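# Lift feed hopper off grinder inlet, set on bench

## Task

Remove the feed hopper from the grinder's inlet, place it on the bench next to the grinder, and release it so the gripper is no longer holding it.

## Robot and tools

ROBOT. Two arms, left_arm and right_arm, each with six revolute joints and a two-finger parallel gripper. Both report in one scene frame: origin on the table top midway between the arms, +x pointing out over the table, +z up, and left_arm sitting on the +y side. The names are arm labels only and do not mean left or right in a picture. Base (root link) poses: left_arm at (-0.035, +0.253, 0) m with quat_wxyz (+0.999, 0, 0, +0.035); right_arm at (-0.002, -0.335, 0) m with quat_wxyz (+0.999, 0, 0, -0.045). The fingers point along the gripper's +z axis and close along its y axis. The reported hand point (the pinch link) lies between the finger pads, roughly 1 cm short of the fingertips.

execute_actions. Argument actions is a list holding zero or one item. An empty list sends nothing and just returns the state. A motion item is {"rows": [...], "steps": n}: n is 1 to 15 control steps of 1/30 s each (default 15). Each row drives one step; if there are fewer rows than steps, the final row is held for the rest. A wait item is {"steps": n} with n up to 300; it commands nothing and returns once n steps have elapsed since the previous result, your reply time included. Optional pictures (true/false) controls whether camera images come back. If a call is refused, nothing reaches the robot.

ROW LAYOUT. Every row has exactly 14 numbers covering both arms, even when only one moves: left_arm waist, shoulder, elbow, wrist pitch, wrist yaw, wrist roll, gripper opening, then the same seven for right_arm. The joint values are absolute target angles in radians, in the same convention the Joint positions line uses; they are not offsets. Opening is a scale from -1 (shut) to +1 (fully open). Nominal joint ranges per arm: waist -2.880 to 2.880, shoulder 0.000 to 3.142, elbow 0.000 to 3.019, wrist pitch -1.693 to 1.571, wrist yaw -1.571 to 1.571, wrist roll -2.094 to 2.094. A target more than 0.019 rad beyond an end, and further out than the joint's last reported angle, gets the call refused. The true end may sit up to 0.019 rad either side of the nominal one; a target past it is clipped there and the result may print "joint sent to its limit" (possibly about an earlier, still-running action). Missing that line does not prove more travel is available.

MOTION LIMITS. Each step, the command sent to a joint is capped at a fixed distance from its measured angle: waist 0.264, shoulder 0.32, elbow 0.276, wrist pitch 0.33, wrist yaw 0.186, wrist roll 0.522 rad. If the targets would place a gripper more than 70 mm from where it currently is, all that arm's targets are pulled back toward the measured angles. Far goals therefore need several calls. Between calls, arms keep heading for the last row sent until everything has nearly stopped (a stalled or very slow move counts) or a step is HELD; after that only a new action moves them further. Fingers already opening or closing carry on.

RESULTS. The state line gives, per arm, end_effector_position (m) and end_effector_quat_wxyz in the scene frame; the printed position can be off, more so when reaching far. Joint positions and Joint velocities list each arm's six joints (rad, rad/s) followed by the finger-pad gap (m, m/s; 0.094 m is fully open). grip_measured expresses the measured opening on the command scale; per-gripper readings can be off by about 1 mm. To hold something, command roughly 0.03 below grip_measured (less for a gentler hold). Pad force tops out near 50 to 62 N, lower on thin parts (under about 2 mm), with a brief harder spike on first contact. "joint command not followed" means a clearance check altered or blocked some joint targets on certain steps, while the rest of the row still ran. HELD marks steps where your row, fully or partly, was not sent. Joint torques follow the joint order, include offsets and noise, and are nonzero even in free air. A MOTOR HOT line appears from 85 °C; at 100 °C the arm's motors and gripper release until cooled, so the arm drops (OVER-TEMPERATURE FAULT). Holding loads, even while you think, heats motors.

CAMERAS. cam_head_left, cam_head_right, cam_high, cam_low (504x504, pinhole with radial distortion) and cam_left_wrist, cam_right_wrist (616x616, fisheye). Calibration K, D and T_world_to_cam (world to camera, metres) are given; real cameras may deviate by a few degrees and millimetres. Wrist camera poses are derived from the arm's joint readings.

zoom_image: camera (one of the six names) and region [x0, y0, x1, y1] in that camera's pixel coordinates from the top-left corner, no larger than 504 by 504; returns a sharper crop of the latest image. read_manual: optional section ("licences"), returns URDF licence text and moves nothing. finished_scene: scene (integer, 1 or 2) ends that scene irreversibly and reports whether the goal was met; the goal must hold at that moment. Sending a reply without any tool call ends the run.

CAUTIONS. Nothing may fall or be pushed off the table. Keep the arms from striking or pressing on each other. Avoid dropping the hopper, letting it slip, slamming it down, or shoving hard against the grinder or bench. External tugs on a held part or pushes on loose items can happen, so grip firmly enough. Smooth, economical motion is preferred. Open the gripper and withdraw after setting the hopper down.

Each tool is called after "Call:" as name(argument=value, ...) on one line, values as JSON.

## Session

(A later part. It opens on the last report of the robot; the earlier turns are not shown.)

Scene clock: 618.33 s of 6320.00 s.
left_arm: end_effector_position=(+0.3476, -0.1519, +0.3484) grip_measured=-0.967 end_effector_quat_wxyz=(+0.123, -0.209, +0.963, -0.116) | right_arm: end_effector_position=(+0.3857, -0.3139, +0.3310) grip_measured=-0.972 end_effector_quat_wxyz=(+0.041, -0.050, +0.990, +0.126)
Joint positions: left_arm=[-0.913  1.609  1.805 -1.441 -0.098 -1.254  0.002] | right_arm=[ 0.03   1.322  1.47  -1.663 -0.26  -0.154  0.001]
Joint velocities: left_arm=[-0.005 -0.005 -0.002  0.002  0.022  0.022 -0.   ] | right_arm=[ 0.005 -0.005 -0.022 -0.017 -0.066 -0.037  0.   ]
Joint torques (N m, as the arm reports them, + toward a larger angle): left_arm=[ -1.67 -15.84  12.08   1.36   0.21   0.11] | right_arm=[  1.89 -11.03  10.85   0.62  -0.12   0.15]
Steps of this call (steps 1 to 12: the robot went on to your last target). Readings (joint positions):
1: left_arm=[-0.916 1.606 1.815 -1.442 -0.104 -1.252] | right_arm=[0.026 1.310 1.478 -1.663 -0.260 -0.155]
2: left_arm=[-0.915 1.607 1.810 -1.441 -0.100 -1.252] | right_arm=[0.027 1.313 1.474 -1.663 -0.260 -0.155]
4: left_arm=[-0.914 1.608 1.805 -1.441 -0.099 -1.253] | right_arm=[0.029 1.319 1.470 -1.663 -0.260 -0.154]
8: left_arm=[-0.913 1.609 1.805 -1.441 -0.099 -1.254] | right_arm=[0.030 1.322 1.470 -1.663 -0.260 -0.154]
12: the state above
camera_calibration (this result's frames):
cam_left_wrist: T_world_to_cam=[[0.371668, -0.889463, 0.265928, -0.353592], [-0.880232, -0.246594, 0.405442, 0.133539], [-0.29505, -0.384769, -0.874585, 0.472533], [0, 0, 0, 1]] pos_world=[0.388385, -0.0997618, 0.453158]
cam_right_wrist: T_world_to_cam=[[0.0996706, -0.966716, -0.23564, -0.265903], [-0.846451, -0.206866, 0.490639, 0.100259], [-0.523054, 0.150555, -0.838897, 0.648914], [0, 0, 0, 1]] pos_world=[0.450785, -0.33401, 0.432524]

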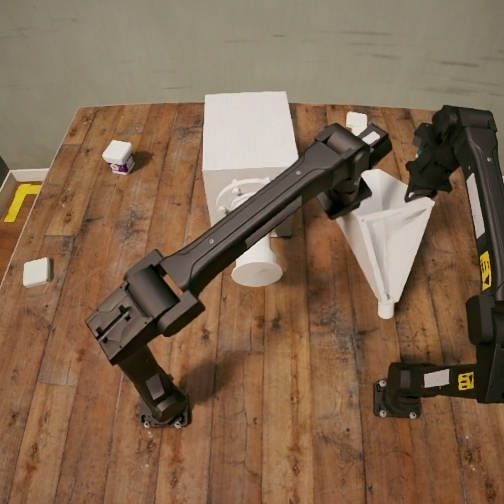

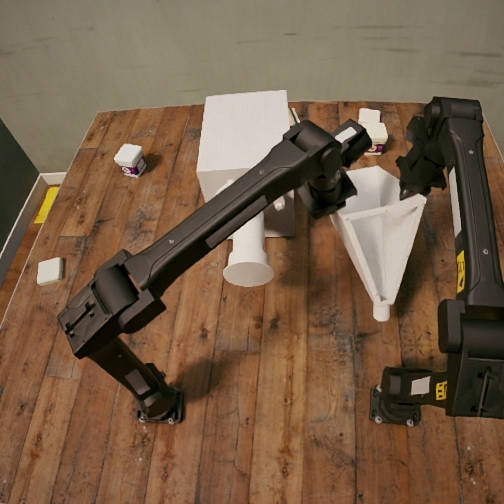

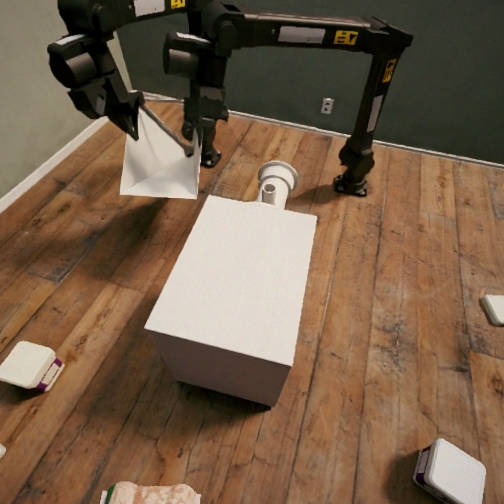

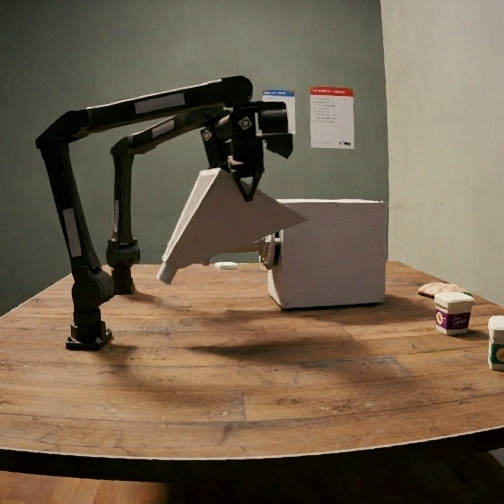

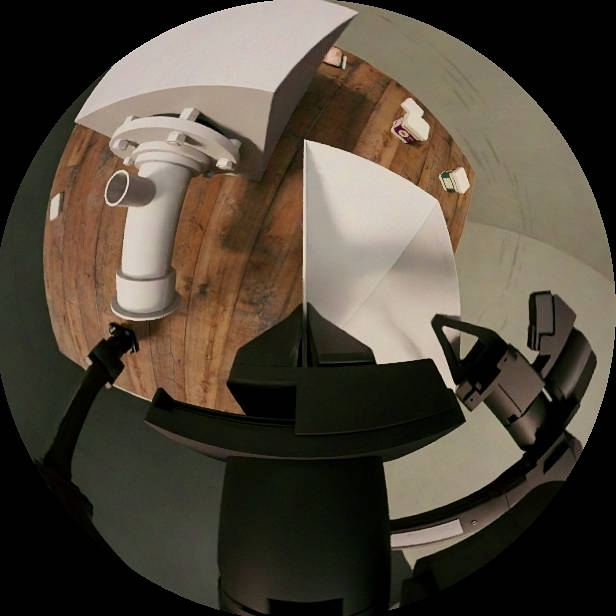

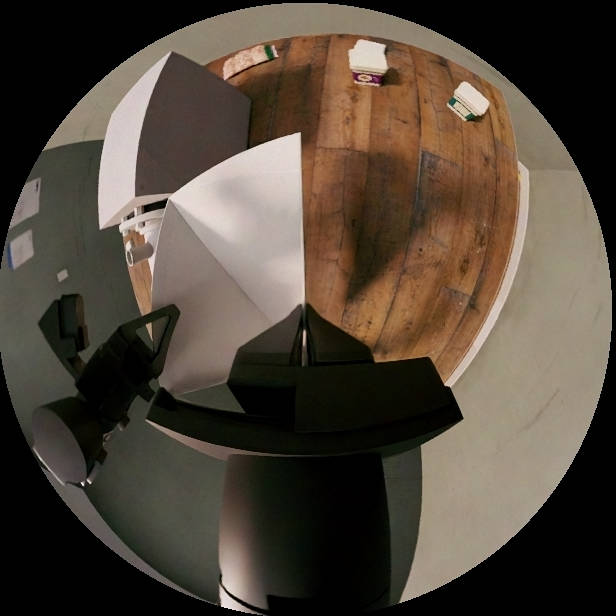

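Call:
execute_actions(actions=[{"rows": [[-0.92,1.594,1.82,-1.425,-0.084,-1.252,-1,0.034,1.314,1.493,-1.659,-0.255,-0.153,-1],[-0.926,1.603,1.818,-1.423,-0.077,-1.253,-1,0.021,1.318,1.489,-1.654,-0.253,-0.166,-1],[-0.926,1.607,1.817,-1.42,-0.071,-1.255,-1,0.018,1.322,1.484,-1.654,-0.25,-0.168,-1],[-0.927,1.611,1.815,-1.418,-0.065,-1.257,-1,0.015,1.325,1.48,-1.654,-0.247,-0.171,-1],[-0.927,1.616,1.813,-1.416,-0.058,-1.258,-1,0.012,1.329,1.476,-1.653,-0.245,-0.174,-1],[-0.928,1.62,1.811,-1.414,-0.052,-1.26,-1,0.009,1.333,1.472,-1.653,-0.242,-0.177,-1],[-0.928,1.624,1.809,-1.412,-0.046,-1.262,-1,0.006,1.337,1.468,-1.653,-0.239,-0.179,-1],[-0.928,1.628,1.808,-1.409,-0.039,-1.263,-1,0.003,1.341,1.464,-1.652,-0.236,-0.182,-1],[-0.929,1.633,1.806,-1.407,-0.033,-1.265,-1,0.0,1.345,1.459,-1.652,-0.234,-0.185,-1],[-0.929,1.637,1.804,-1.405,-0.027,-1.267,-1,-0.003,1.349,1.455,-1.652,-0.231,-0.188,-1],[-0.93,1.641,1.802,-1.403,-0.02,-1.268,-1,-0.006,1.353,1.451,-1.651,-0.228,-0.19,-1],[-0.93,1.646,1.8,-1.401,-0.014,-1.27,-1,-0.009,1.356,1.447,-1.651,-0.226,-0.193,-1],[-0.931,1.65,1.799,-1.398,-0.008,-1.272,-1,-0.012,1.36,1.443,-1.651,-0.223,-0.196,-1],[-0.931,1.654,1.797,-1.396,-0.001,-1.273,-1,-0.015,1.364,1.439,-1.65,-0.22,-0.199,-1],[-0.931,1.659,1.795,-1.394,0.005,-1.275,-1,-0.018,1.368,1.434,-1.65,-0.218,-0.202,-1]], "steps": 15}], pictures=false)

Call:
execute_actions(actions=[{"rows": [[-0.932,1.663,1.793,-1.392,0.011,-1.277,-1,-0.021,1.372,1.43,-1.65,-0.215,-0.204,-1],[-0.932,1.667,1.791,-1.39,0.018,-1.278,-1,-0.024,1.376,1.426,-1.649,-0.212,-0.207,-1],[-0.933,1.671,1.79,-1.387,0.024,-1.28,-1,-0.027,1.38,1.422,-1.649,-0.209,-0.21,-1],[-0.933,1.676,1.788,-1.385,0.03,-1.282,-1,-0.03,1.384,1.418,-1.649,-0.207,-0.213,-1],[-0.934,1.68,1.786,-1.383,0.037,-1.283,-1,-0.033,1.387,1.414,-1.648,-0.204,-0.215,-1],[-0.934,1.684,1.784,-1.381,0.043,-1.285,-1,-0.036,1.391,1.409,-1.648,-0.201,-0.218,-1],[-0.934,1.689,1.782,-1.379,0.049,-1.287,-1,-0.039,1.395,1.405,-1.648,-0.199,-0.221,-1],[-0.935,1.693,1.781,-1.376,0.056,-1.288,-1,-0.042,1.399,1.401,-1.647,-0.196,-0.224,-1],[-0.935,1.697,1.779,-1.374,0.062,-1.29,-1,-0.045,1.403,1.397,-1.647,-0.193,-0.226,-1],[-0.936,1.702,1.777,-1.372,0.068,-1.292,-1,-0.048,1.407,1.393,-1.647,-0.191,-0.229,-1],[-0.936,1.706,1.775,-1.37,0.075,-1.293,-1,-0.051,1.411,1.389,-1.646,-0.188,-0.232,-1],[-0.937,1.71,1.773,-1.368,0.081,-1.295,-1,-0.054,1.414,1.384,-1.646,-0.185,-0.235,-1],[-0.937,1.714,1.772,-1.365,0.087,-1.297,-1,-0.057,1.418,1.38,-1.646,-0.182,-0.237,-1],[-0.938,1.719,1.77,-1.363,0.094,-1.298,-1,-0.06,1.422,1.376,-1.645,-0.18,-0.24,-1],[-0.938,1.723,1.768,-1.361,0.1,-1.3,-1,-0.063,1.426,1.372,-1.645,-0.177,-0.243,-1]], "steps": 15}], pictures=false)

Call:
execute_actions(actions=[{"steps": 12}])

Scene clock: 669.53 s of 6320.00 s.
left_arm: end_effector_position=(+0.3466, -0.1732, +0.3115) grip_measured=-0.967 end_effector_quat_wxyz=(+0.074, -0.214, +0.967, -0.120) | right_arm: end_effector_position=(+0.3835, -0.3342, +0.2952) grip_measured=-0.972 end_effector_quat_wxyz=(-0.002, -0.043, +0.993, +0.112)
Joint positions: left_arm=[-0.913  1.664  1.786 -1.41  -0.012 -1.277  0.002] | right_arm=[-0.007  1.364  1.421 -1.663 -0.222 -0.188  0.001]
Joint velocities: left_arm=[-0.024  0.171 -0.056  0.061  0.081 -0.066  0.   ] | right_arm=[-0.103  0.161 -0.144  0.017 -0.051 -0.139 -0.001]
Joint torques (N m, as the arm reports them, + toward a larger angle): left_arm=[ -3.11 -15.75  11.7    1.15   0.29   0.16] | right_arm=[  0.5  -10.13  10.53   0.63  -0.06   0.05]
Steps of this call (steps 1 to 30: the robot went on to your last target; steps 31 to 90: nothing new was sent; then 47.70 s passed at rest; steps 91 to 105: all 15 steps of this action). Readings (joint positions):
91: left_arm=[-0.913 1.609 1.805 -1.441 -0.097 -1.255] | right_arm=[0.030 1.322 1.470 -1.663 -0.259 -0.154]
92: left_arm=[-0.913 1.610 1.805 -1.441 -0.094 -1.256] | right_arm=[0.030 1.322 1.470 -1.663 -0.258 -0.155]
94: left_arm=[-0.913 1.612 1.805 -1.439 -0.085 -1.260] | right_arm=[0.028 1.322 1.468 -1.663 -0.252 -0.159]
98: left_arm=[-0.913 1.625 1.800 -1.428 -0.059 -1.264] | right_arm=[0.016 1.327 1.455 -1.663 -0.241 -0.167]
105: the state above

Scene clock: 670.03 s of 6320.00 s.
left_arm: end_effector_position=(+0.3434, -0.1949, +0.2679) grip_measured=-0.967 end_effector_quat_wxyz=(+0.020, -0.218, +0.968, -0.122) | right_arm: end_effector_position=(+0.3786, -0.3550, +0.2520) grip_measured=-0.972 end_effector_quat_wxyz=(-0.052, -0.037, +0.993, +0.104)
Joint positions: left_arm=[-0.914  1.728  1.761 -1.371  0.083 -1.296  0.002] | right_arm=[-0.047  1.42   1.361 -1.652 -0.187 -0.225  0.001]
Joint velocities: left_arm=[-0.024  0.112 -0.046  0.071  0.168 -0.066  0.001] | right_arm=[-0.093  0.103 -0.12   0.022  0.066 -0.081 -0.   ]
Joint torques (N m, as the arm reports them, + toward a larger angle): left_arm=[ -4.12 -16.75  11.12   0.81   0.42   0.08] | right_arm=[ -1.13 -10.81   9.58   0.52   0.1   -0.17]
Steps of this call (steps 1 to 15: all 15 steps of this action). Readings (joint positions):
1: left_arm=[-0.913 1.670 1.784 -1.407 -0.005 -1.279] | right_arm=[-0.010 1.370 1.416 -1.662 -0.220 -0.191]
2: left_arm=[-0.913 1.675 1.782 -1.405 0.002 -1.281] | right_arm=[-0.012 1.375 1.411 -1.661 -0.217 -0.194]
4: left_arm=[-0.913 1.684 1.778 -1.399 0.015 -1.284] | right_arm=[-0.018 1.384 1.402 -1.659 -0.212 -0.200]
8: left_arm=[-0.913 1.701 1.772 -1.389 0.040 -1.290] | right_arm=[-0.028 1.398 1.387 -1.656 -0.203 -0.210]
15: the state above

Scene clock: 670.43 s of 6320.00 s.
left_arm: end_effector_position=(+0.3424, -0.1992, +0.2576) grip_measured=-0.967 end_effector_quat_wxyz=(+0.012, -0.220, +0.968, -0.118) | right_arm: end_effector_position=(+0.3777, -0.3591, +0.2407) grip_measured=-0.972 end_effector_quat_wxyz=(-0.065, -0.037, +0.992, +0.105)
Joint positions: left_arm=[-0.918  1.744  1.757 -1.364  0.092 -1.304  0.002] | right_arm=[-0.055  1.438  1.347 -1.647 -0.182 -0.235  0.001]
Joint velocities: left_arm=[-0.005 -0.015  0.012  0.002  0.051 -0.066 -0.   ] | right_arm=[-0.005 -0.015  0.012 -0.002 -0.037 -0.022 -0.   ]
Joint torques (N m, as the arm reports them, + toward a larger angle): left_arm=[ -3.44 -17.85  11.31   0.7    0.32   0.08] | right_arm=[  0.27 -10.81  10.53   0.39  -0.02  -0.01]
Steps of this call (steps 1 to 12: the robot went on to your last target). Readings (joint positions):
1: left_arm=[-0.915 1.732 1.760 -1.369 0.088 -1.297] | right_arm=[-0.049 1.424 1.357 -1.651 -0.185 -0.226]
2: left_arm=[-0.916 1.736 1.759 -1.367 0.090 -1.299] | right_arm=[-0.052 1.428 1.354 -1.651 -0.183 -0.228]
4: left_arm=[-0.917 1.742 1.757 -1.365 0.091 -1.301] | right_arm=[-0.055 1.434 1.349 -1.649 -0.182 -0.231]
8: left_arm=[-0.918 1.744 1.757 -1.364 0.092 -1.304] | right_arm=[-0.055 1.438 1.347 -1.647 -0.182 -0.235]
12: the state above
camera_calibration (this result's frames):
cam_left_wrist: T_world_to_cam=[[0.41854, -0.879751, 0.225526, -0.373308], [-0.772525, -0.214298, 0.59773, 0.0741501], [-0.477524, -0.424399, -0.769322, 0.40079], [0, 0, 0, 1]] pos_world=[0.404914, -0.142433, 0.348206]
cam_right_wrist: T_world_to_cam=[[0.051936, -0.978298, -0.200587, -0.32461], [-0.723766, -0.175268, 0.667416, 0.0508877], [-0.688088, 0.110515, -0.717162, 0.594459], [0, 0, 0, 1]] pos_world=[0.46273, -0.374343, 0.327247]

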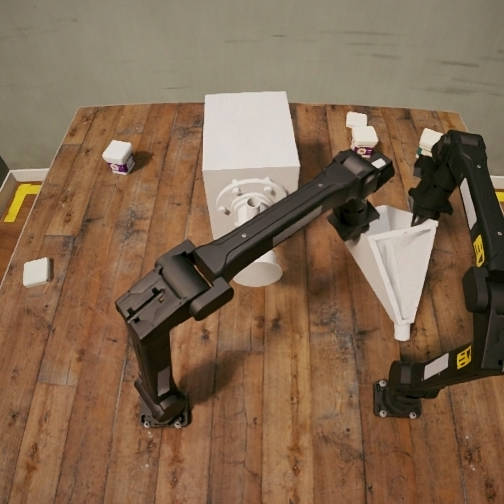

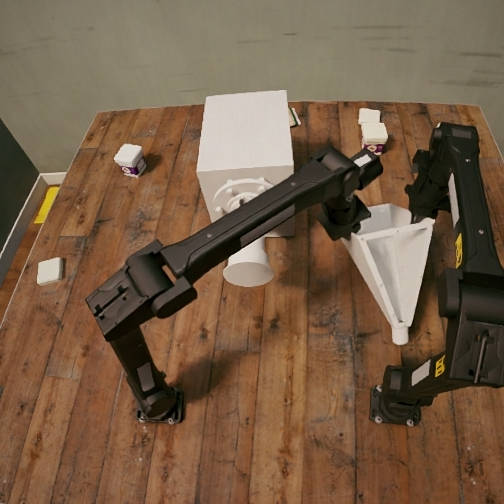

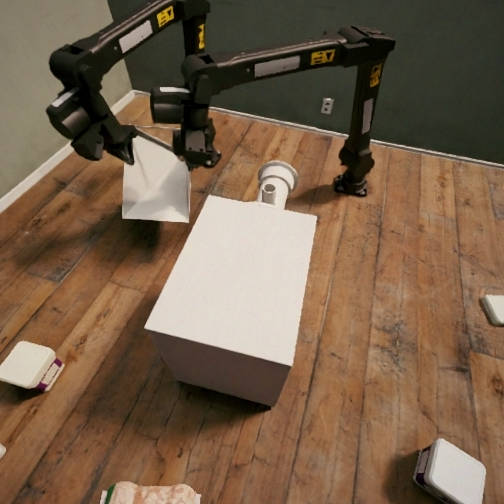

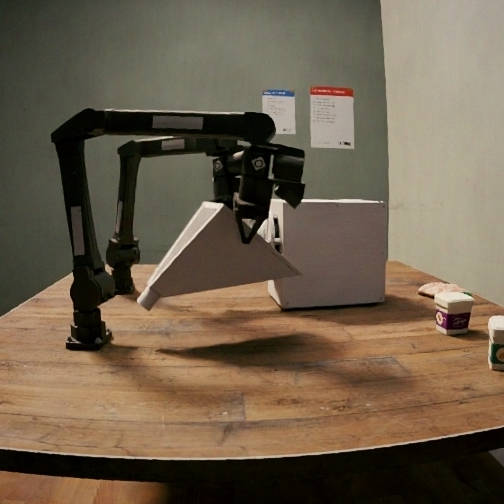

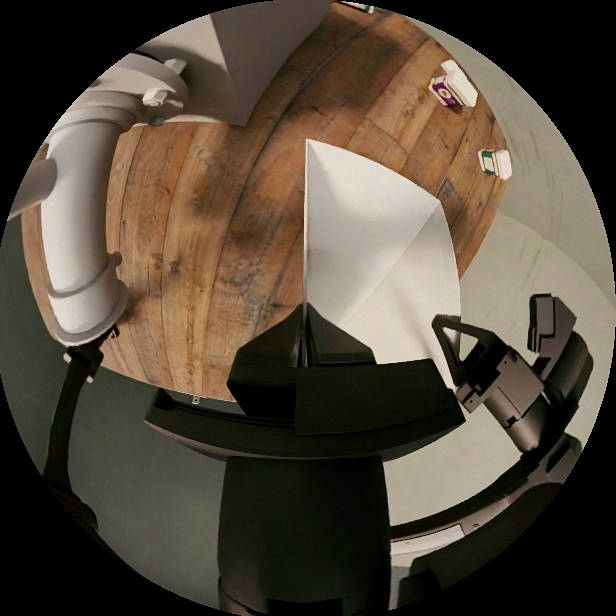

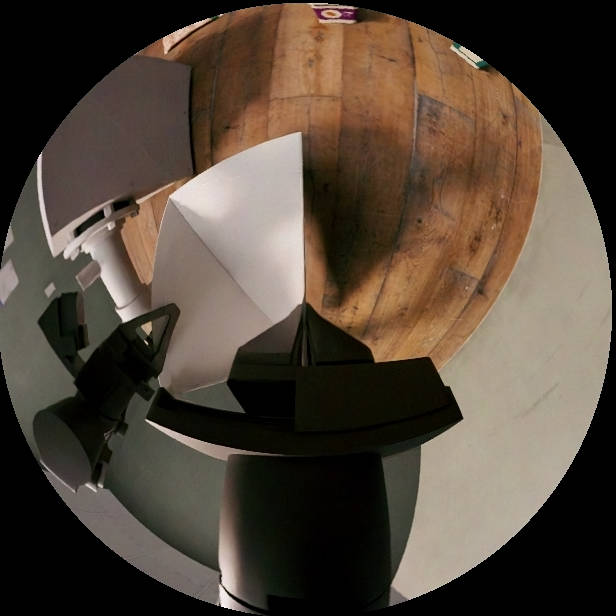

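Call:
execute_actions(actions=[{"rows": [[-0.925,1.728,1.765,-1.357,0.106,-1.297,-1,-0.055,1.432,1.368,-1.642,-0.175,-0.231,-1],[-0.913,1.73,1.76,-1.352,0.111,-1.296,-1,-0.046,1.437,1.365,-1.638,-0.173,-0.219,-1],[-0.911,1.733,1.754,-1.348,0.117,-1.295,-1,-0.045,1.443,1.361,-1.635,-0.171,-0.217,-1],[-0.91,1.735,1.749,-1.344,0.122,-1.295,-1,-0.045,1.448,1.358,-1.632,-0.169,-0.216,-1],[-0.909,1.738,1.744,-1.339,0.128,-1.294,-1,-0.044,1.454,1.354,-1.629,-0.167,-0.214,-1],[-0.908,1.741,1.739,-1.335,0.133,-1.293,-1,-0.043,1.459,1.35,-1.625,-0.165,-0.213,-1],[-0.906,1.743,1.734,-1.33,0.139,-1.292,-1,-0.042,1.465,1.347,-1.622,-0.163,-0.211,-1],[-0.905,1.746,1.729,-1.326,0.144,-1.291,-1,-0.041,1.47,1.343,-1.619,-0.161,-0.209,-1],[-0.904,1.748,1.723,-1.322,0.15,-1.29,-1,-0.04,1.476,1.34,-1.616,-0.159,-0.208,-1],[-0.903,1.751,1.718,-1.317,0.155,-1.289,-1,-0.039,1.481,1.336,-1.612,-0.157,-0.206,-1],[-0.901,1.754,1.713,-1.313,0.161,-1.288,-1,-0.038,1.487,1.332,-1.609,-0.155,-0.205,-1],[-0.9,1.756,1.708,-1.309,0.166,-1.288,-1,-0.038,1.492,1.329,-1.606,-0.153,-0.203,-1],[-0.899,1.759,1.703,-1.304,0.172,-1.287,-1,-0.037,1.498,1.325,-1.602,-0.151,-0.202,-1],[-0.898,1.761,1.698,-1.3,0.177,-1.286,-1,-0.036,1.503,1.322,-1.599,-0.149,-0.2,-1],[-0.897,1.764,1.692,-1.295,0.183,-1.285,-1,-0.035,1.509,1.318,-1.596,-0.147,-0.198,-1]], "steps": 15}], pictures=false)

Call:
execute_actions(actions=[{"rows": [[-0.895,1.767,1.687,-1.291,0.188,-1.284,-1,-0.034,1.514,1.314,-1.593,-0.145,-0.197,-1],[-0.894,1.769,1.682,-1.287,0.194,-1.283,-1,-0.033,1.52,1.311,-1.589,-0.142,-0.195,-1],[-0.893,1.772,1.677,-1.282,0.2,-1.282,-1,-0.032,1.526,1.307,-1.586,-0.14,-0.194,-1],[-0.892,1.774,1.672,-1.278,0.205,-1.281,-1,-0.031,1.531,1.304,-1.583,-0.138,-0.192,-1],[-0.89,1.777,1.667,-1.274,0.211,-1.281,-1,-0.031,1.537,1.3,-1.58,-0.136,-0.191,-1],[-0.889,1.78,1.661,-1.269,0.216,-1.28,-1,-0.03,1.542,1.296,-1.576,-0.134,-0.189,-1],[-0.888,1.782,1.656,-1.265,0.222,-1.279,-1,-0.029,1.548,1.293,-1.573,-0.132,-0.187,-1],[-0.887,1.785,1.651,-1.26,0.227,-1.278,-1,-0.028,1.553,1.289,-1.57,-0.13,-0.186,-1],[-0.885,1.787,1.646,-1.256,0.233,-1.277,-1,-0.027,1.559,1.286,-1.567,-0.128,-0.184,-1],[-0.884,1.79,1.641,-1.252,0.238,-1.276,-1,-0.026,1.564,1.282,-1.563,-0.126,-0.183,-1],[-0.883,1.793,1.636,-1.247,0.244,-1.275,-1,-0.025,1.57,1.278,-1.56,-0.124,-0.181,-1],[-0.882,1.795,1.63,-1.243,0.249,-1.275,-1,-0.025,1.575,1.275,-1.557,-0.122,-0.18,-1],[-0.88,1.798,1.625,-1.239,0.255,-1.274,-1,-0.024,1.581,1.271,-1.553,-0.12,-0.178,-1],[-0.879,1.8,1.62,-1.234,0.26,-1.273,-1,-0.023,1.586,1.268,-1.55,-0.118,-0.177,-1],[-0.878,1.803,1.615,-1.23,0.266,-1.272,-1,-0.022,1.592,1.264,-1.547,-0.116,-0.175,-1]], "steps": 15}], pictures=false)

Call:
execute_actions(actions=[{"steps": 12}])

Call:
zoom_image(camera="cam_low", region=[60, 200, 340, 400])

Scene clock: 688.67 s of 6320.00 s.
left_arm: end_effector_position=(+0.3426, -0.2026, +0.2172) grip_measured=-0.967 end_effector_quat_wxyz=(-0.026, -0.226, +0.966, -0.121) | right_arm: end_effector_position=(+0.3787, -0.3608, +0.2006) grip_measured=-0.972 end_effector_quat_wxyz=(-0.102, -0.036, +0.989, +0.098)
Joint positions: left_arm=[-0.901  1.775  1.694 -1.302  0.164 -1.305  0.002] | right_arm=[-0.048  1.502  1.303 -1.61  -0.157 -0.229  0.001]
Joint velocities: left_arm=[ 0.054  0.103 -0.149  0.154  0.168 -0.022  0.   ] | right_arm=[ 0.024  0.22  -0.12   0.139 -0.037  0.022 -0.   ]
Joint torques (N m, as the arm reports them, + toward a larger angle): left_arm=[ -2.   -17.69  11.06   0.28   0.58   0.19] | right_arm=[  1.39 -11.61   9.77   0.34   0.16   0.29]
Steps of this call (steps 1 to 30: the robot went on to your last target; steps 31 to 90: nothing new was sent; then 14.73 s passed at rest; steps 91 to 105: all 15 steps of this action). Readings (joint positions):
91: left_arm=[-0.918 1.744 1.757 -1.364 0.093 -1.305] | right_arm=[-0.055 1.438 1.347 -1.647 -0.182 -0.236]
92: left_arm=[-0.917 1.744 1.755 -1.362 0.096 -1.305] | right_arm=[-0.055 1.438 1.347 -1.647 -0.181 -0.236]
94: left_arm=[-0.916 1.744 1.751 -1.355 0.104 -1.305] | right_arm=[-0.055 1.439 1.346 -1.644 -0.177 -0.235]
98: left_arm=[-0.912 1.749 1.732 -1.335 0.123 -1.305] | right_arm=[-0.055 1.452 1.334 -1.636 -0.170 -0.233]
105: the state above

Scene clock: 689.17 s of 6320.00 s.
left_arm: end_effector_position=(+0.3395, -0.2024, +0.1697) grip_measured=-0.967 end_effector_quat_wxyz=(-0.070, -0.231, +0.963, -0.122) | right_arm: end_effector_position=(+0.3760, -0.3590, +0.1530) grip_measured=-0.972 end_effector_quat_wxyz=(-0.146, -0.034, +0.985, +0.089)
Joint positions: left_arm=[-0.882  1.814  1.62  -1.232  0.243 -1.301  0.002] | right_arm=[-0.032  1.58   1.25  -1.561 -0.129 -0.212  0.001]
Joint velocities: left_arm=[ 0.044  0.073 -0.134  0.149  0.139 -0.022  0.   ] | right_arm=[ 0.015  0.151 -0.085  0.085  0.037  0.022 -0.001]
Joint torques (N m, as the arm reports them, + toward a larger angle): left_arm=[ -1.61 -17.52  10.32   0.08   0.77   0.27] | right_arm=[  1.76 -12.16   9.42   0.09   0.23   0.33]
Steps of this call (steps 1 to 15: all 15 steps of this action). Readings (joint positions):
1: left_arm=[-0.899 1.779 1.689 -1.297 0.169 -1.305] | right_arm=[-0.047 1.509 1.298 -1.606 -0.155 -0.228]
2: left_arm=[-0.898 1.783 1.684 -1.292 0.175 -1.305] | right_arm=[-0.046 1.515 1.294 -1.602 -0.153 -0.227]
4: left_arm=[-0.895 1.789 1.674 -1.283 0.186 -1.305] | right_arm=[-0.044 1.527 1.287 -1.595 -0.149 -0.225]
8: left_arm=[-0.890 1.797 1.654 -1.264 0.207 -1.304] | right_arm=[-0.040 1.546 1.274 -1.582 -0.141 -0.221]
15: the state above

Scene clock: 689.57 s of 6320.00 s.
left_arm: end_effector_position=(+0.3390, -0.2016, +0.1584) grip_measured=-0.967 end_effector_quat_wxyz=(-0.077, -0.231, +0.963, -0.118) | right_arm: end_effector_position=(+0.3743, -0.3580, +0.1410) grip_measured=-0.972 end_effector_quat_wxyz=(-0.158, -0.032, +0.983, +0.089)
Joint positions: left_arm=[-0.879  1.827  1.609 -1.223  0.25  -1.297  0.002] | right_arm=[-0.029  1.602  1.239 -1.551 -0.127 -0.206  0.001]
Joint velocities: left_arm=[ 0.005  0.005 -0.012 -0.002 -0.051 -0.051 -0.   ] | right_arm=[ 0.005 -0.005  0.007  0.002 -0.051 -0.007  0.001]
Joint torques (N m, as the arm reports them, + toward a larger angle): left_arm=[ -1.32 -17.9   10.55   0.06   0.75   0.24] | right_arm=[  1.61 -13.99   9.53   0.36   0.22   0.32]
Steps of this call (steps 1 to 12: the robot went on to your last target). Readings (joint positions):
1: left_arm=[-0.880 1.817 1.616 -1.228 0.247 -1.301] | right_arm=[-0.031 1.585 1.247 -1.558 -0.128 -0.210]
2: left_arm=[-0.880 1.820 1.613 -1.226 0.250 -1.300] | right_arm=[-0.030 1.590 1.244 -1.556 -0.128 -0.209]
4: left_arm=[-0.879 1.825 1.610 -1.224 0.250 -1.299] | right_arm=[-0.029 1.598 1.240 -1.553 -0.128 -0.207]
8: left_arm=[-0.879 1.827 1.609 -1.223 0.250 -1.298] | right_arm=[-0.029 1.602 1.239 -1.551 -0.127 -0.206]
12: the state above
camera_calibration (this result's frames):
cam_left_wrist: T_world_to_cam=[[0.457607, -0.869993, 0.183597, -0.35628], [-0.655964, -0.190924, 0.730246, 0.0744924], [-0.600256, -0.454599, -0.658052, 0.33977], [0, 0, 0, 1]] pos_world=[0.415849, -0.141279, 0.234601]
cam_right_wrist: T_world_to_cam=[[0.0285637, -0.984529, -0.172877, -0.340714], [-0.58418, -0.15678, 0.796338, 0.0513578], [-0.811122, 0.0782447, -0.57962, 0.535639], [0, 0, 0, 1]] pos_world=[0.474202, -0.369302, 0.210667]

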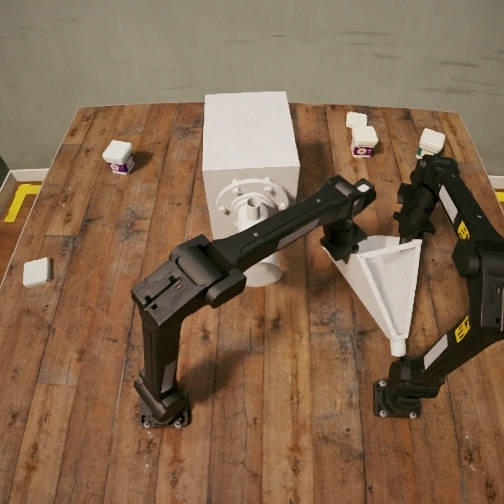

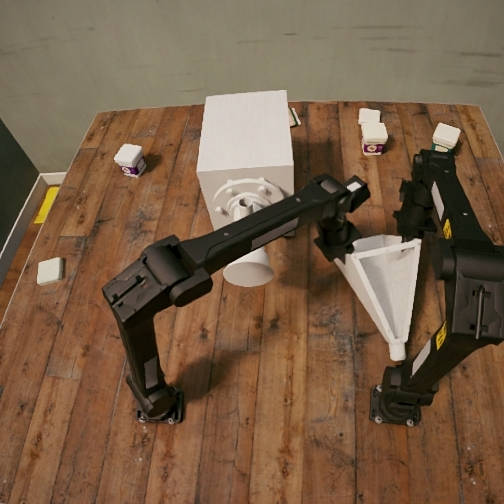

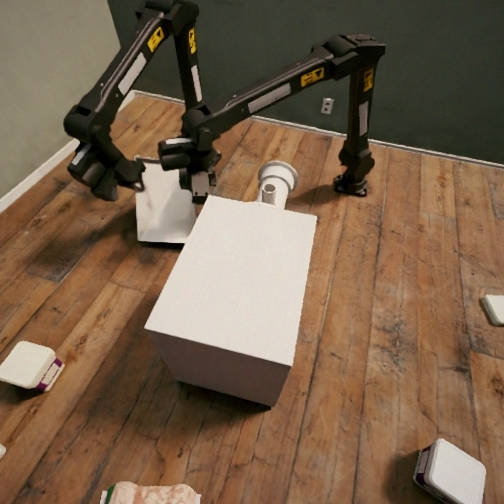

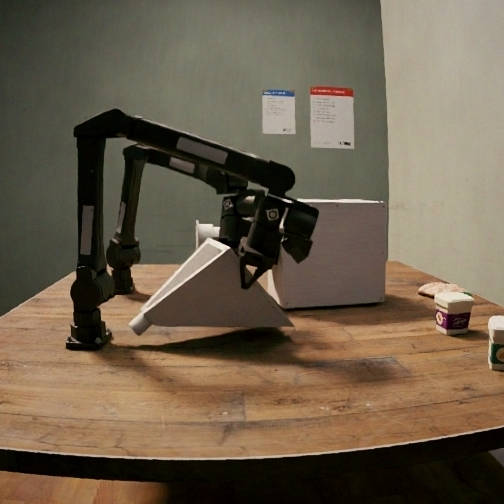

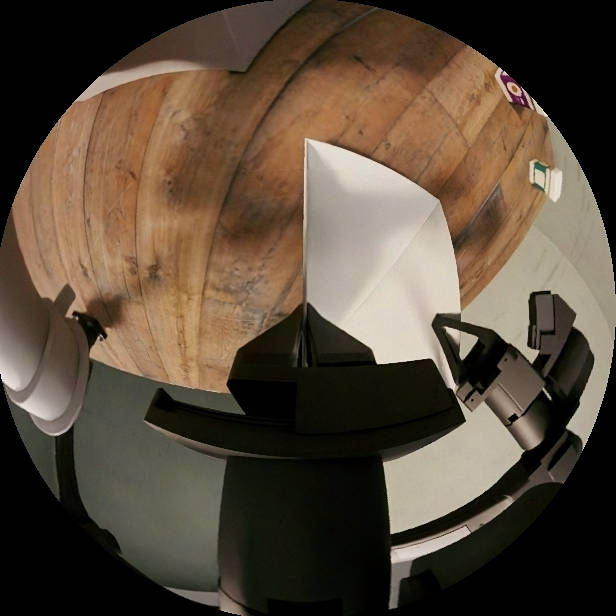

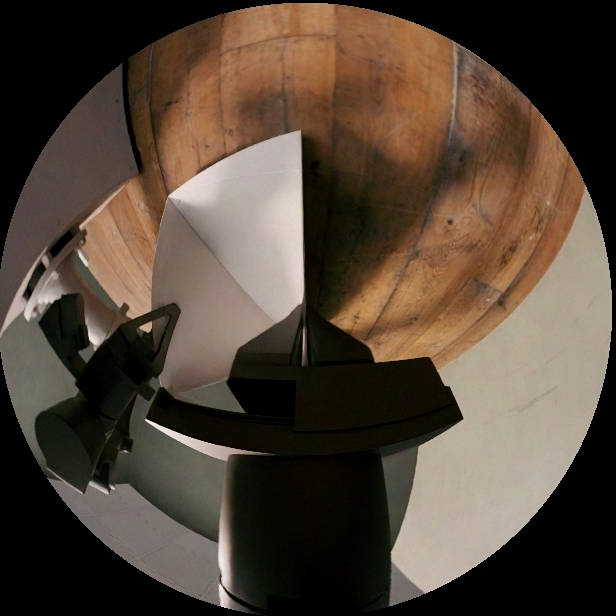

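Region (60, 200, 340, 400) of cam_low's 504x504 image, scaled by 1.800, with more detail than that image has; it fills the top 360 rows of this view, and the rest is white.

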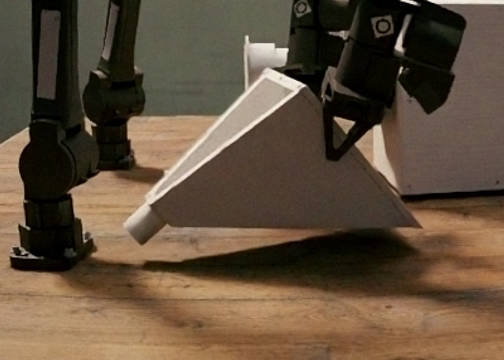

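Call:
execute_actions(actions=[{"rows": [[-0.877,1.806,1.614,-1.228,0.27,-1.271,-1,-0.021,1.596,1.263,-1.546,-0.115,-0.174,-1],[-0.876,1.809,1.613,-1.227,0.273,-1.271,-1,-0.02,1.601,1.262,-1.544,-0.114,-0.172,-1],[-0.875,1.812,1.613,-1.225,0.277,-1.27,-1,-0.02,1.605,1.261,-1.543,-0.113,-0.171,-1],[-0.874,1.816,1.612,-1.224,0.281,-1.269,-1,-0.019,1.609,1.261,-1.542,-0.112,-0.17,-1],[-0.873,1.819,1.611,-1.222,0.285,-1.268,-1,-0.018,1.613,1.26,-1.541,-0.111,-0.168,-1],[-0.872,1.822,1.61,-1.22,0.288,-1.268,-1,-0.017,1.618,1.259,-1.539,-0.11,-0.167,-1],[-0.871,1.825,1.609,-1.219,0.292,-1.267,-1,-0.016,1.622,1.258,-1.538,-0.109,-0.166,-1],[-0.869,1.828,1.609,-1.217,0.296,-1.266,-1,-0.016,1.626,1.257,-1.537,-0.107,-0.164,-1],[-0.868,1.831,1.608,-1.216,0.3,-1.265,-1,-0.015,1.63,1.256,-1.536,-0.106,-0.163,-1],[-0.867,1.834,1.607,-1.214,0.303,-1.265,-1,-0.014,1.635,1.255,-1.534,-0.105,-0.162,-1],[-0.866,1.837,1.606,-1.212,0.307,-1.264,-1,-0.013,1.639,1.254,-1.533,-0.104,-0.16,-1],[-0.865,1.841,1.605,-1.211,0.311,-1.263,-1,-0.012,1.643,1.254,-1.532,-0.103,-0.159,-1],[-0.864,1.844,1.605,-1.209,0.315,-1.262,-1,-0.012,1.647,1.253,-1.531,-0.102,-0.158,-1],[-0.863,1.847,1.604,-1.208,0.318,-1.262,-1,-0.011,1.652,1.252,-1.529,-0.101,-0.156,-1],[-0.862,1.85,1.603,-1.206,0.322,-1.261,-1,-0.01,1.656,1.251,-1.528,-0.1,-0.155,-1]], "steps": 15}], pictures=false)

Call:
execute_actions(actions=[{"steps": 12}])

Call:
zoom_image(camera="cam_low", region=[60, 230, 340, 400])

Scene clock: 708.67 s of 6320.00 s.
left_arm: end_effector_position=(+0.3419, -0.2028, +0.1389) grip_measured=-0.967 end_effector_quat_wxyz=(-0.102, -0.233, +0.960, -0.121) | right_arm: end_effector_position=(+0.3771, -0.3584, +0.1224) grip_measured=-0.972 end_effector_quat_wxyz=(-0.176, -0.029, +0.981, +0.082)
Joint positions: left_arm=[-0.863  1.86   1.6   -1.204  0.3   -1.286  0.002] | right_arm=[-0.022  1.648  1.236 -1.534 -0.112 -0.193  0.001]
Joint velocities: left_arm=[ 0.034  0.103 -0.022  0.032  0.154  0.022  0.   ] | right_arm=[ 0.024  0.142 -0.027  0.046  0.022 -0.051  0.   ]
Joint torques (N m, as the arm reports them, + toward a larger angle): left_arm=[ -1.6  -17.63  10.27   0.09   0.87   0.16] | right_arm=[  1.91 -13.92   8.69  -0.08   0.2    0.4 ]
Steps of this call (steps 1 to 30: the robot went on to your last target; steps 31 to 90: nothing new was sent; then 15.60 s passed at rest; steps 91 to 105: all 15 steps of this action). Readings (joint positions):
91: left_arm=[-0.879 1.827 1.609 -1.223 0.251 -1.297] | right_arm=[-0.029 1.602 1.239 -1.551 -0.127 -0.205]
92: left_arm=[-0.878 1.827 1.609 -1.222 0.253 -1.297] | right_arm=[-0.029 1.602 1.239 -1.551 -0.127 -0.205]
94: left_arm=[-0.877 1.828 1.609 -1.221 0.258 -1.296] | right_arm=[-0.029 1.602 1.239 -1.550 -0.125 -0.204]
98: left_arm=[-0.873 1.835 1.607 -1.215 0.273 -1.292] | right_arm=[-0.028 1.610 1.239 -1.547 -0.119 -0.201]
105: the state above

Scene clock: 709.07 s of 6320.00 s.
left_arm: end_effector_position=(+0.3417, -0.2023, +0.1314) grip_measured=-0.967 end_effector_quat_wxyz=(-0.108, -0.233, +0.959, -0.118) | right_arm: end_effector_position=(+0.3762, -0.3579, +0.1143) grip_measured=-0.972 end_effector_quat_wxyz=(-0.183, -0.027, +0.979, +0.082)
Joint positions: left_arm=[-0.861  1.872  1.596 -1.201  0.307 -1.282  0.002] | right_arm=[-0.021  1.664  1.23  -1.527 -0.11  -0.188  0.001]
Joint velocities: left_arm=[-0.015  0.005  0.002 -0.002 -0.037 -0.051 -0.001] | right_arm=[-0.005  0.005 -0.007 -0.007  0.037  0.007 -0.   ]
Joint torques (N m, as the arm reports them, + toward a larger angle): left_arm=[ -1.6  -18.15  10.19   0.11   0.8    0.21] | right_arm=[  1.66 -14.47   8.87   0.03   0.18   0.29]
Steps of this call (steps 1 to 12: the robot went on to your last target). Readings (joint positions):
1: left_arm=[-0.862 1.864 1.599 -1.202 0.302 -1.284] | right_arm=[-0.021 1.653 1.235 -1.532 -0.111 -0.191]
2: left_arm=[-0.861 1.867 1.598 -1.202 0.304 -1.284] | right_arm=[-0.021 1.657 1.234 -1.531 -0.111 -0.190]
4: left_arm=[-0.861 1.871 1.597 -1.201 0.305 -1.283] | right_arm=[-0.021 1.663 1.231 -1.528 -0.111 -0.189]
8: left_arm=[-0.861 1.872 1.596 -1.201 0.306 -1.283] | right_arm=[-0.021 1.664 1.230 -1.527 -0.111 -0.188]
12: the state above
camera_calibration (this result's frames):
cam_left_wrist: T_world_to_cam=[[0.46637, -0.868273, 0.169121, -0.353817], [-0.610984, -0.177925, 0.771389, 0.0777538], [-0.639685, -0.463083, -0.613479, 0.329203], [0, 0, 0, 1]] pos_world=[0.423103, -0.140927, 0.201819]
cam_right_wrist: T_world_to_cam=[[0.0181108, -0.987338, -0.157596, -0.344191], [-0.543146, -0.142051, 0.827535, 0.0600314], [-0.839443, 0.0706102, -0.538841, 0.524906], [0, 0, 0, 1]] pos_world=[0.479468, -0.368369, 0.17892]

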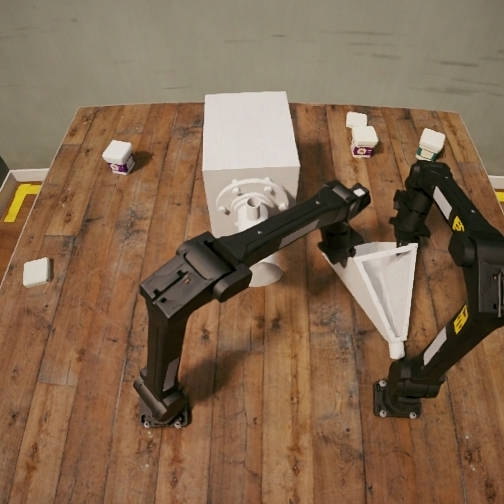

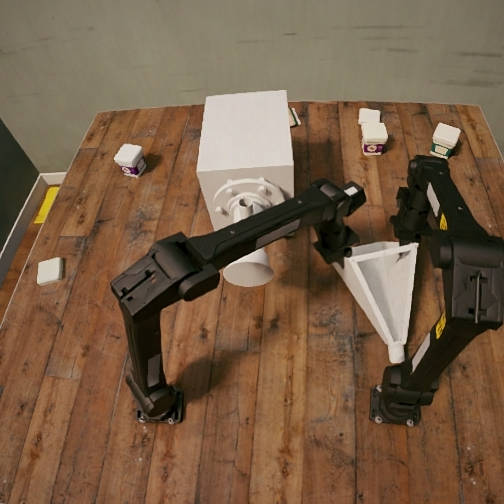

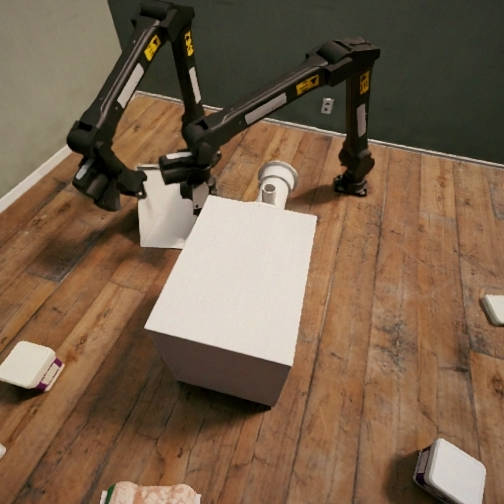

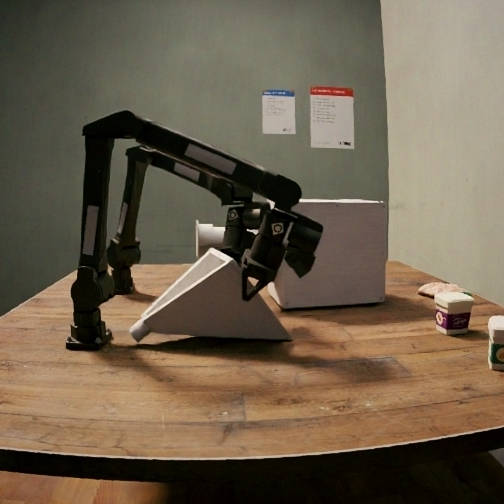

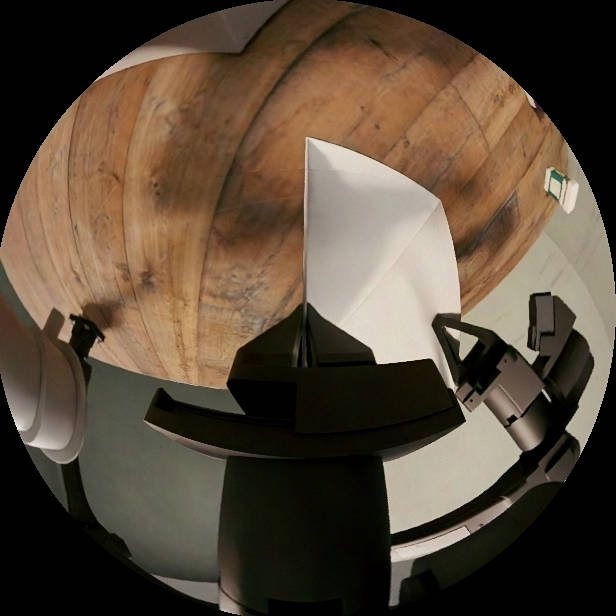

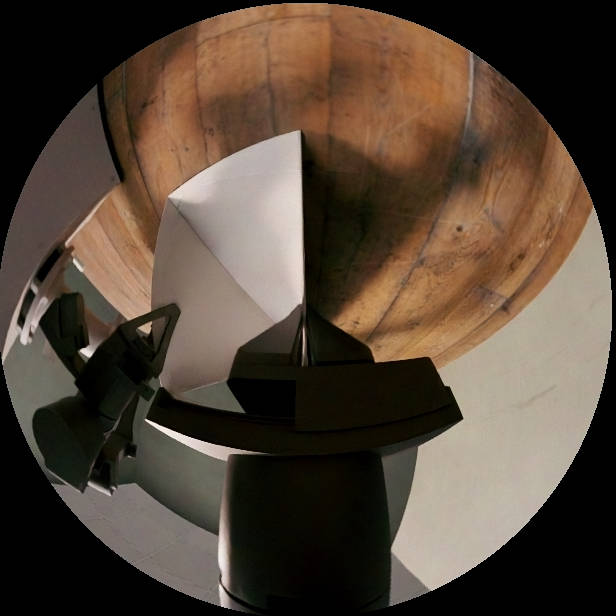

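Region (60, 230, 340, 400) of cam_low's 504x504 image, scaled by 1.800, with more detail than that image has; it fills the top 306 rows of this view, and the rest is white.

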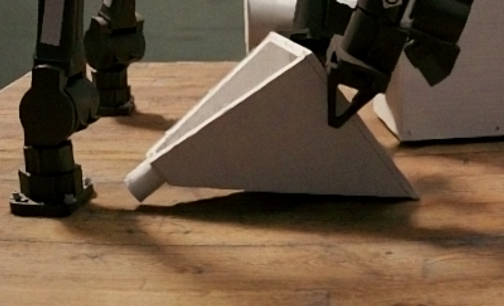

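Call:
execute_actions(actions=[{"rows": [[-0.862,1.851,1.602,-1.204,0.322,-1.261,-1,-0.01,1.657,1.25,-1.526,-0.1,-0.155,-1],[-0.862,1.851,1.6,-1.202,0.322,-1.261,-1,-0.01,1.658,1.249,-1.524,-0.1,-0.155,-1],[-0.862,1.852,1.599,-1.2,0.322,-1.261,-1,-0.01,1.659,1.248,-1.522,-0.1,-0.155,-1],[-0.862,1.852,1.598,-1.198,0.322,-1.261,-1,-0.01,1.66,1.246,-1.52,-0.1,-0.155,-1],[-0.862,1.853,1.596,-1.196,0.322,-1.261,-1,-0.01,1.66,1.245,-1.518,-0.1,-0.155,-1],[-0.862,1.853,1.595,-1.194,0.322,-1.261,-1,-0.01,1.661,1.244,-1.516,-0.1,-0.155,-1],[-0.862,1.854,1.594,-1.192,0.322,-1.261,-1,-0.01,1.662,1.243,-1.514,-0.1,-0.155,-1],[-0.862,1.855,1.592,-1.19,0.322,-1.261,-1,-0.01,1.663,1.242,-1.512,-0.1,-0.155,-1],[-0.862,1.855,1.591,-1.188,0.322,-1.261,-1,-0.01,1.664,1.241,-1.51,-0.1,-0.155,-1],[-0.862,1.856,1.59,-1.186,0.322,-1.261,-1,-0.01,1.665,1.239,-1.508,-0.1,-0.155,-1],[-0.862,1.856,1.588,-1.185,0.322,-1.261,-1,-0.01,1.666,1.238,-1.506,-0.1,-0.155,-1],[-0.862,1.857,1.587,-1.183,0.322,-1.261,-1,-0.01,1.667,1.237,-1.504,-0.1,-0.155,-1],[-0.862,1.858,1.586,-1.181,0.322,-1.261,-1,-0.01,1.668,1.236,-1.502,-0.1,-0.155,-1],[-0.862,1.858,1.584,-1.179,0.322,-1.261,-1,-0.01,1.669,1.235,-1.5,-0.1,-0.155,-1],[-0.862,1.859,1.583,-1.178,0.322,-1.261,-1,-0.01,1.669,1.234,-1.498,-0.1,-0.155,-1]], "steps": 15}], pictures=false)

Call:
execute_actions(actions=[{"steps": 10}])

Call:
zoom_image(camera="cam_low", region=[110, 290, 310, 370])

Scene clock: 720.87 s of 6320.00 s.
left_arm: end_effector_position=(+0.3426, -0.2025, +0.1267) grip_measured=-0.967 end_effector_quat_wxyz=(-0.105, -0.232, +0.959, -0.122) | right_arm: end_effector_position=(+0.3769, -0.3579, +0.1108) grip_measured=-0.972 end_effector_quat_wxyz=(-0.179, -0.028, +0.980, +0.081)
Joint positions: left_arm=[-0.86   1.872  1.583 -1.178  0.307 -1.281  0.002] | right_arm=[-0.02   1.664  1.223 -1.511 -0.109 -0.187  0.001]
Joint velocities: left_arm=[ 0.015  0.005 -0.002  0.017  0.037 -0.051  0.   ] | right_arm=[-0.005 -0.024 -0.027 -0.037 -0.007  0.051 -0.   ]
Joint torques (N m, as the arm reports them, + toward a larger angle): left_arm=[ -2.03 -17.65   9.84   0.29   0.78   0.19] | right_arm=[  1.93 -11.71   8.33   0.63   0.18   0.33]
Steps of this call (steps 1 to 30: the robot went on to your last target; steps 31 to 90: nothing new was sent; then 8.30 s passed at rest; steps 91 to 105: all 15 steps of this action). Readings (joint positions):
91: left_arm=[-0.861 1.872 1.596 -1.201 0.307 -1.282] | right_arm=[-0.021 1.664 1.230 -1.527 -0.110 -0.188]
92: left_arm=[-0.861 1.872 1.596 -1.200 0.307 -1.282] | right_arm=[-0.021 1.664 1.230 -1.527 -0.110 -0.188]
94: left_arm=[-0.861 1.872 1.596 -1.198 0.307 -1.282] | right_arm=[-0.021 1.664 1.230 -1.525 -0.110 -0.188]
98: left_arm=[-0.861 1.872 1.591 -1.189 0.307 -1.282] | right_arm=[-0.021 1.664 1.228 -1.518 -0.109 -0.188]
105: the state above

Scene clock: 721.20 s of 6320.00 s.
left_arm: end_effector_position=(+0.3425, -0.2024, +0.1265) grip_measured=-0.967 end_effector_quat_wxyz=(-0.105, -0.232, +0.959, -0.122) | right_arm: end_effector_position=(+0.3769, -0.3579, +0.1108) grip_measured=-0.972 end_effector_quat_wxyz=(-0.179, -0.028, +0.980, +0.081)
Joint positions: left_arm=[-0.86   1.872  1.583 -1.178  0.307 -1.281  0.002] | right_arm=[-0.02   1.664  1.223 -1.511 -0.109 -0.187  0.001]
Joint velocities: left_arm=[-0.005 -0.015 -0.012 -0.007  0.022 -0.022 -0.   ] | right_arm=[ 0.015 -0.005  0.007 -0.002  0.007  0.022 -0.001]
Joint torques (N m, as the arm reports them, + toward a larger angle): left_arm=[ -1.79 -17.62   9.65   0.35   0.79   0.2 ] | right_arm=[  1.75 -13.29   8.16   0.25   0.18   0.38]
Steps of this call (steps 1 to 10: the robot went on to your last target). Readings (joint positions):
1: left_arm=[-0.860 1.872 1.583 -1.178 0.307 -1.281] | right_arm=[-0.020 1.664 1.223 -1.511 -0.109 -0.187]
2: left_arm=[-0.860 1.872 1.583 -1.178 0.307 -1.281] | right_arm=[-0.020 1.664 1.223 -1.511 -0.109 -0.187]
4: left_arm=[-0.860 1.872 1.583 -1.178 0.307 -1.281] | right_arm=[-0.020 1.664 1.223 -1.511 -0.109 -0.187]
8: left_arm=[-0.860 1.872 1.583 -1.178 0.307 -1.281] | right_arm=[-0.020 1.664 1.223 -1.511 -0.109 -0.187]
10: the state above
camera_calibration (this result's frames):
cam_left_wrist: T_world_to_cam=[[0.464964, -0.867312, 0.177703, -0.353904], [-0.616039, -0.172794, 0.76853, 0.0850644], [-0.635849, -0.466811, -0.614641, 0.324747], [0, 0, 0, 1]] pos_world=[0.423446, -0.140651, 0.197118]
cam_right_wrist: T_world_to_cam=[[0.0199235, -0.987687, -0.155171, -0.345816], [-0.550084, -0.140428, 0.823218, 0.0669798], [-0.834871, 0.0689557, -0.546109, 0.522145], [0, 0, 0, 1]] pos_world=[0.479658, -0.368157, 0.176348]

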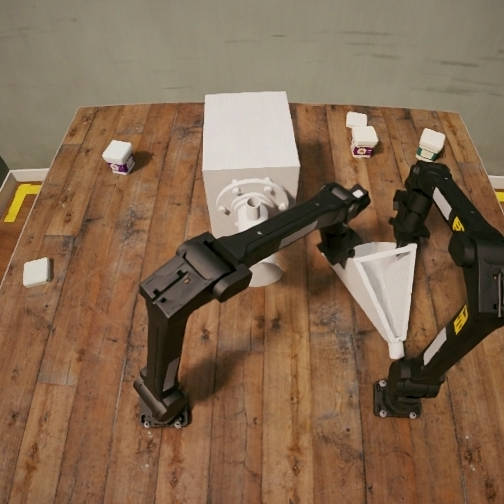

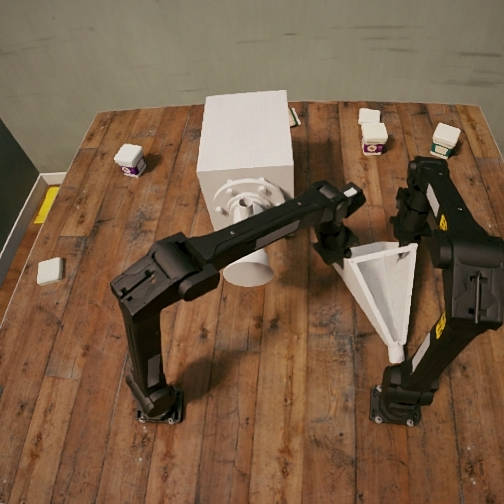

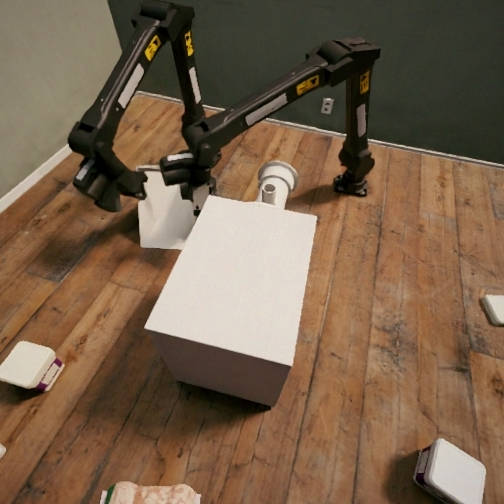

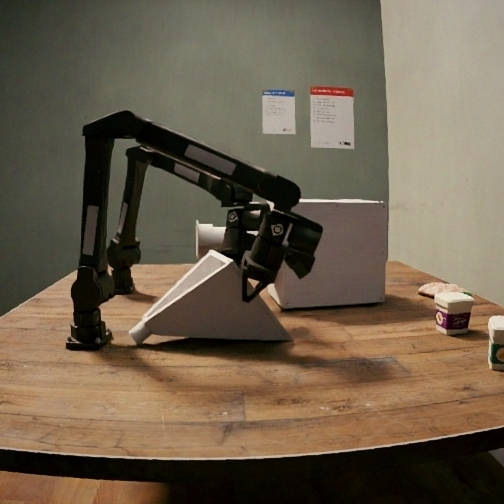

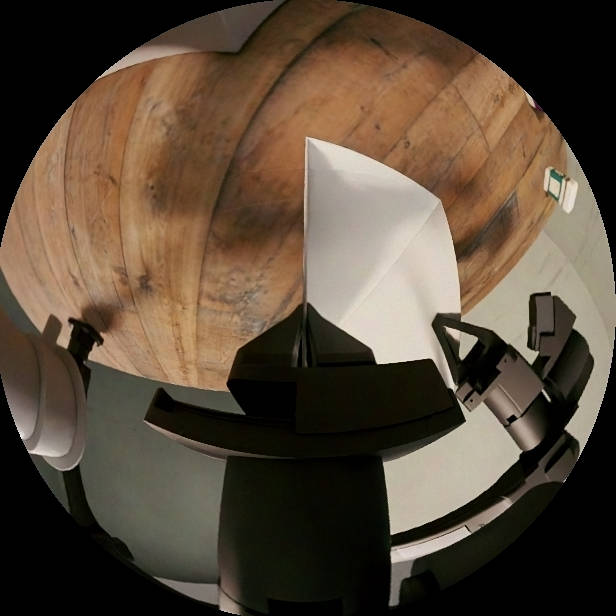

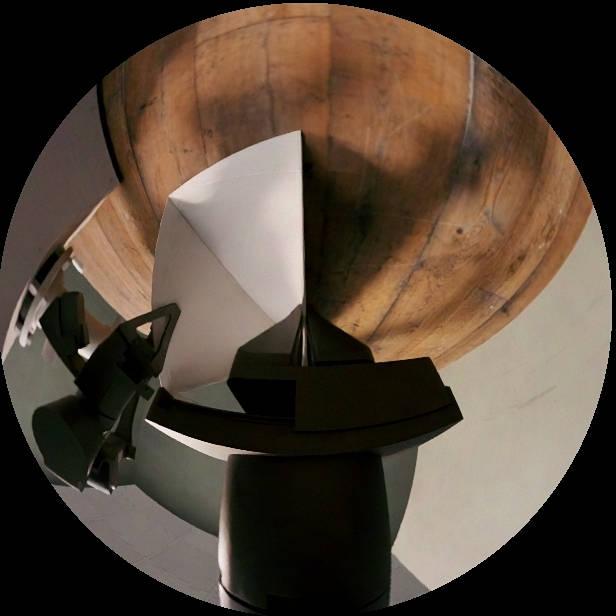

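Region (110, 290, 310, 370) of cam_low's 504x504 image, scaled by 2.520, with more detail than that image has; it fills the top 202 rows of this view, and the rest is white.

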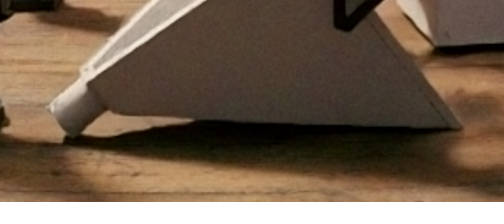

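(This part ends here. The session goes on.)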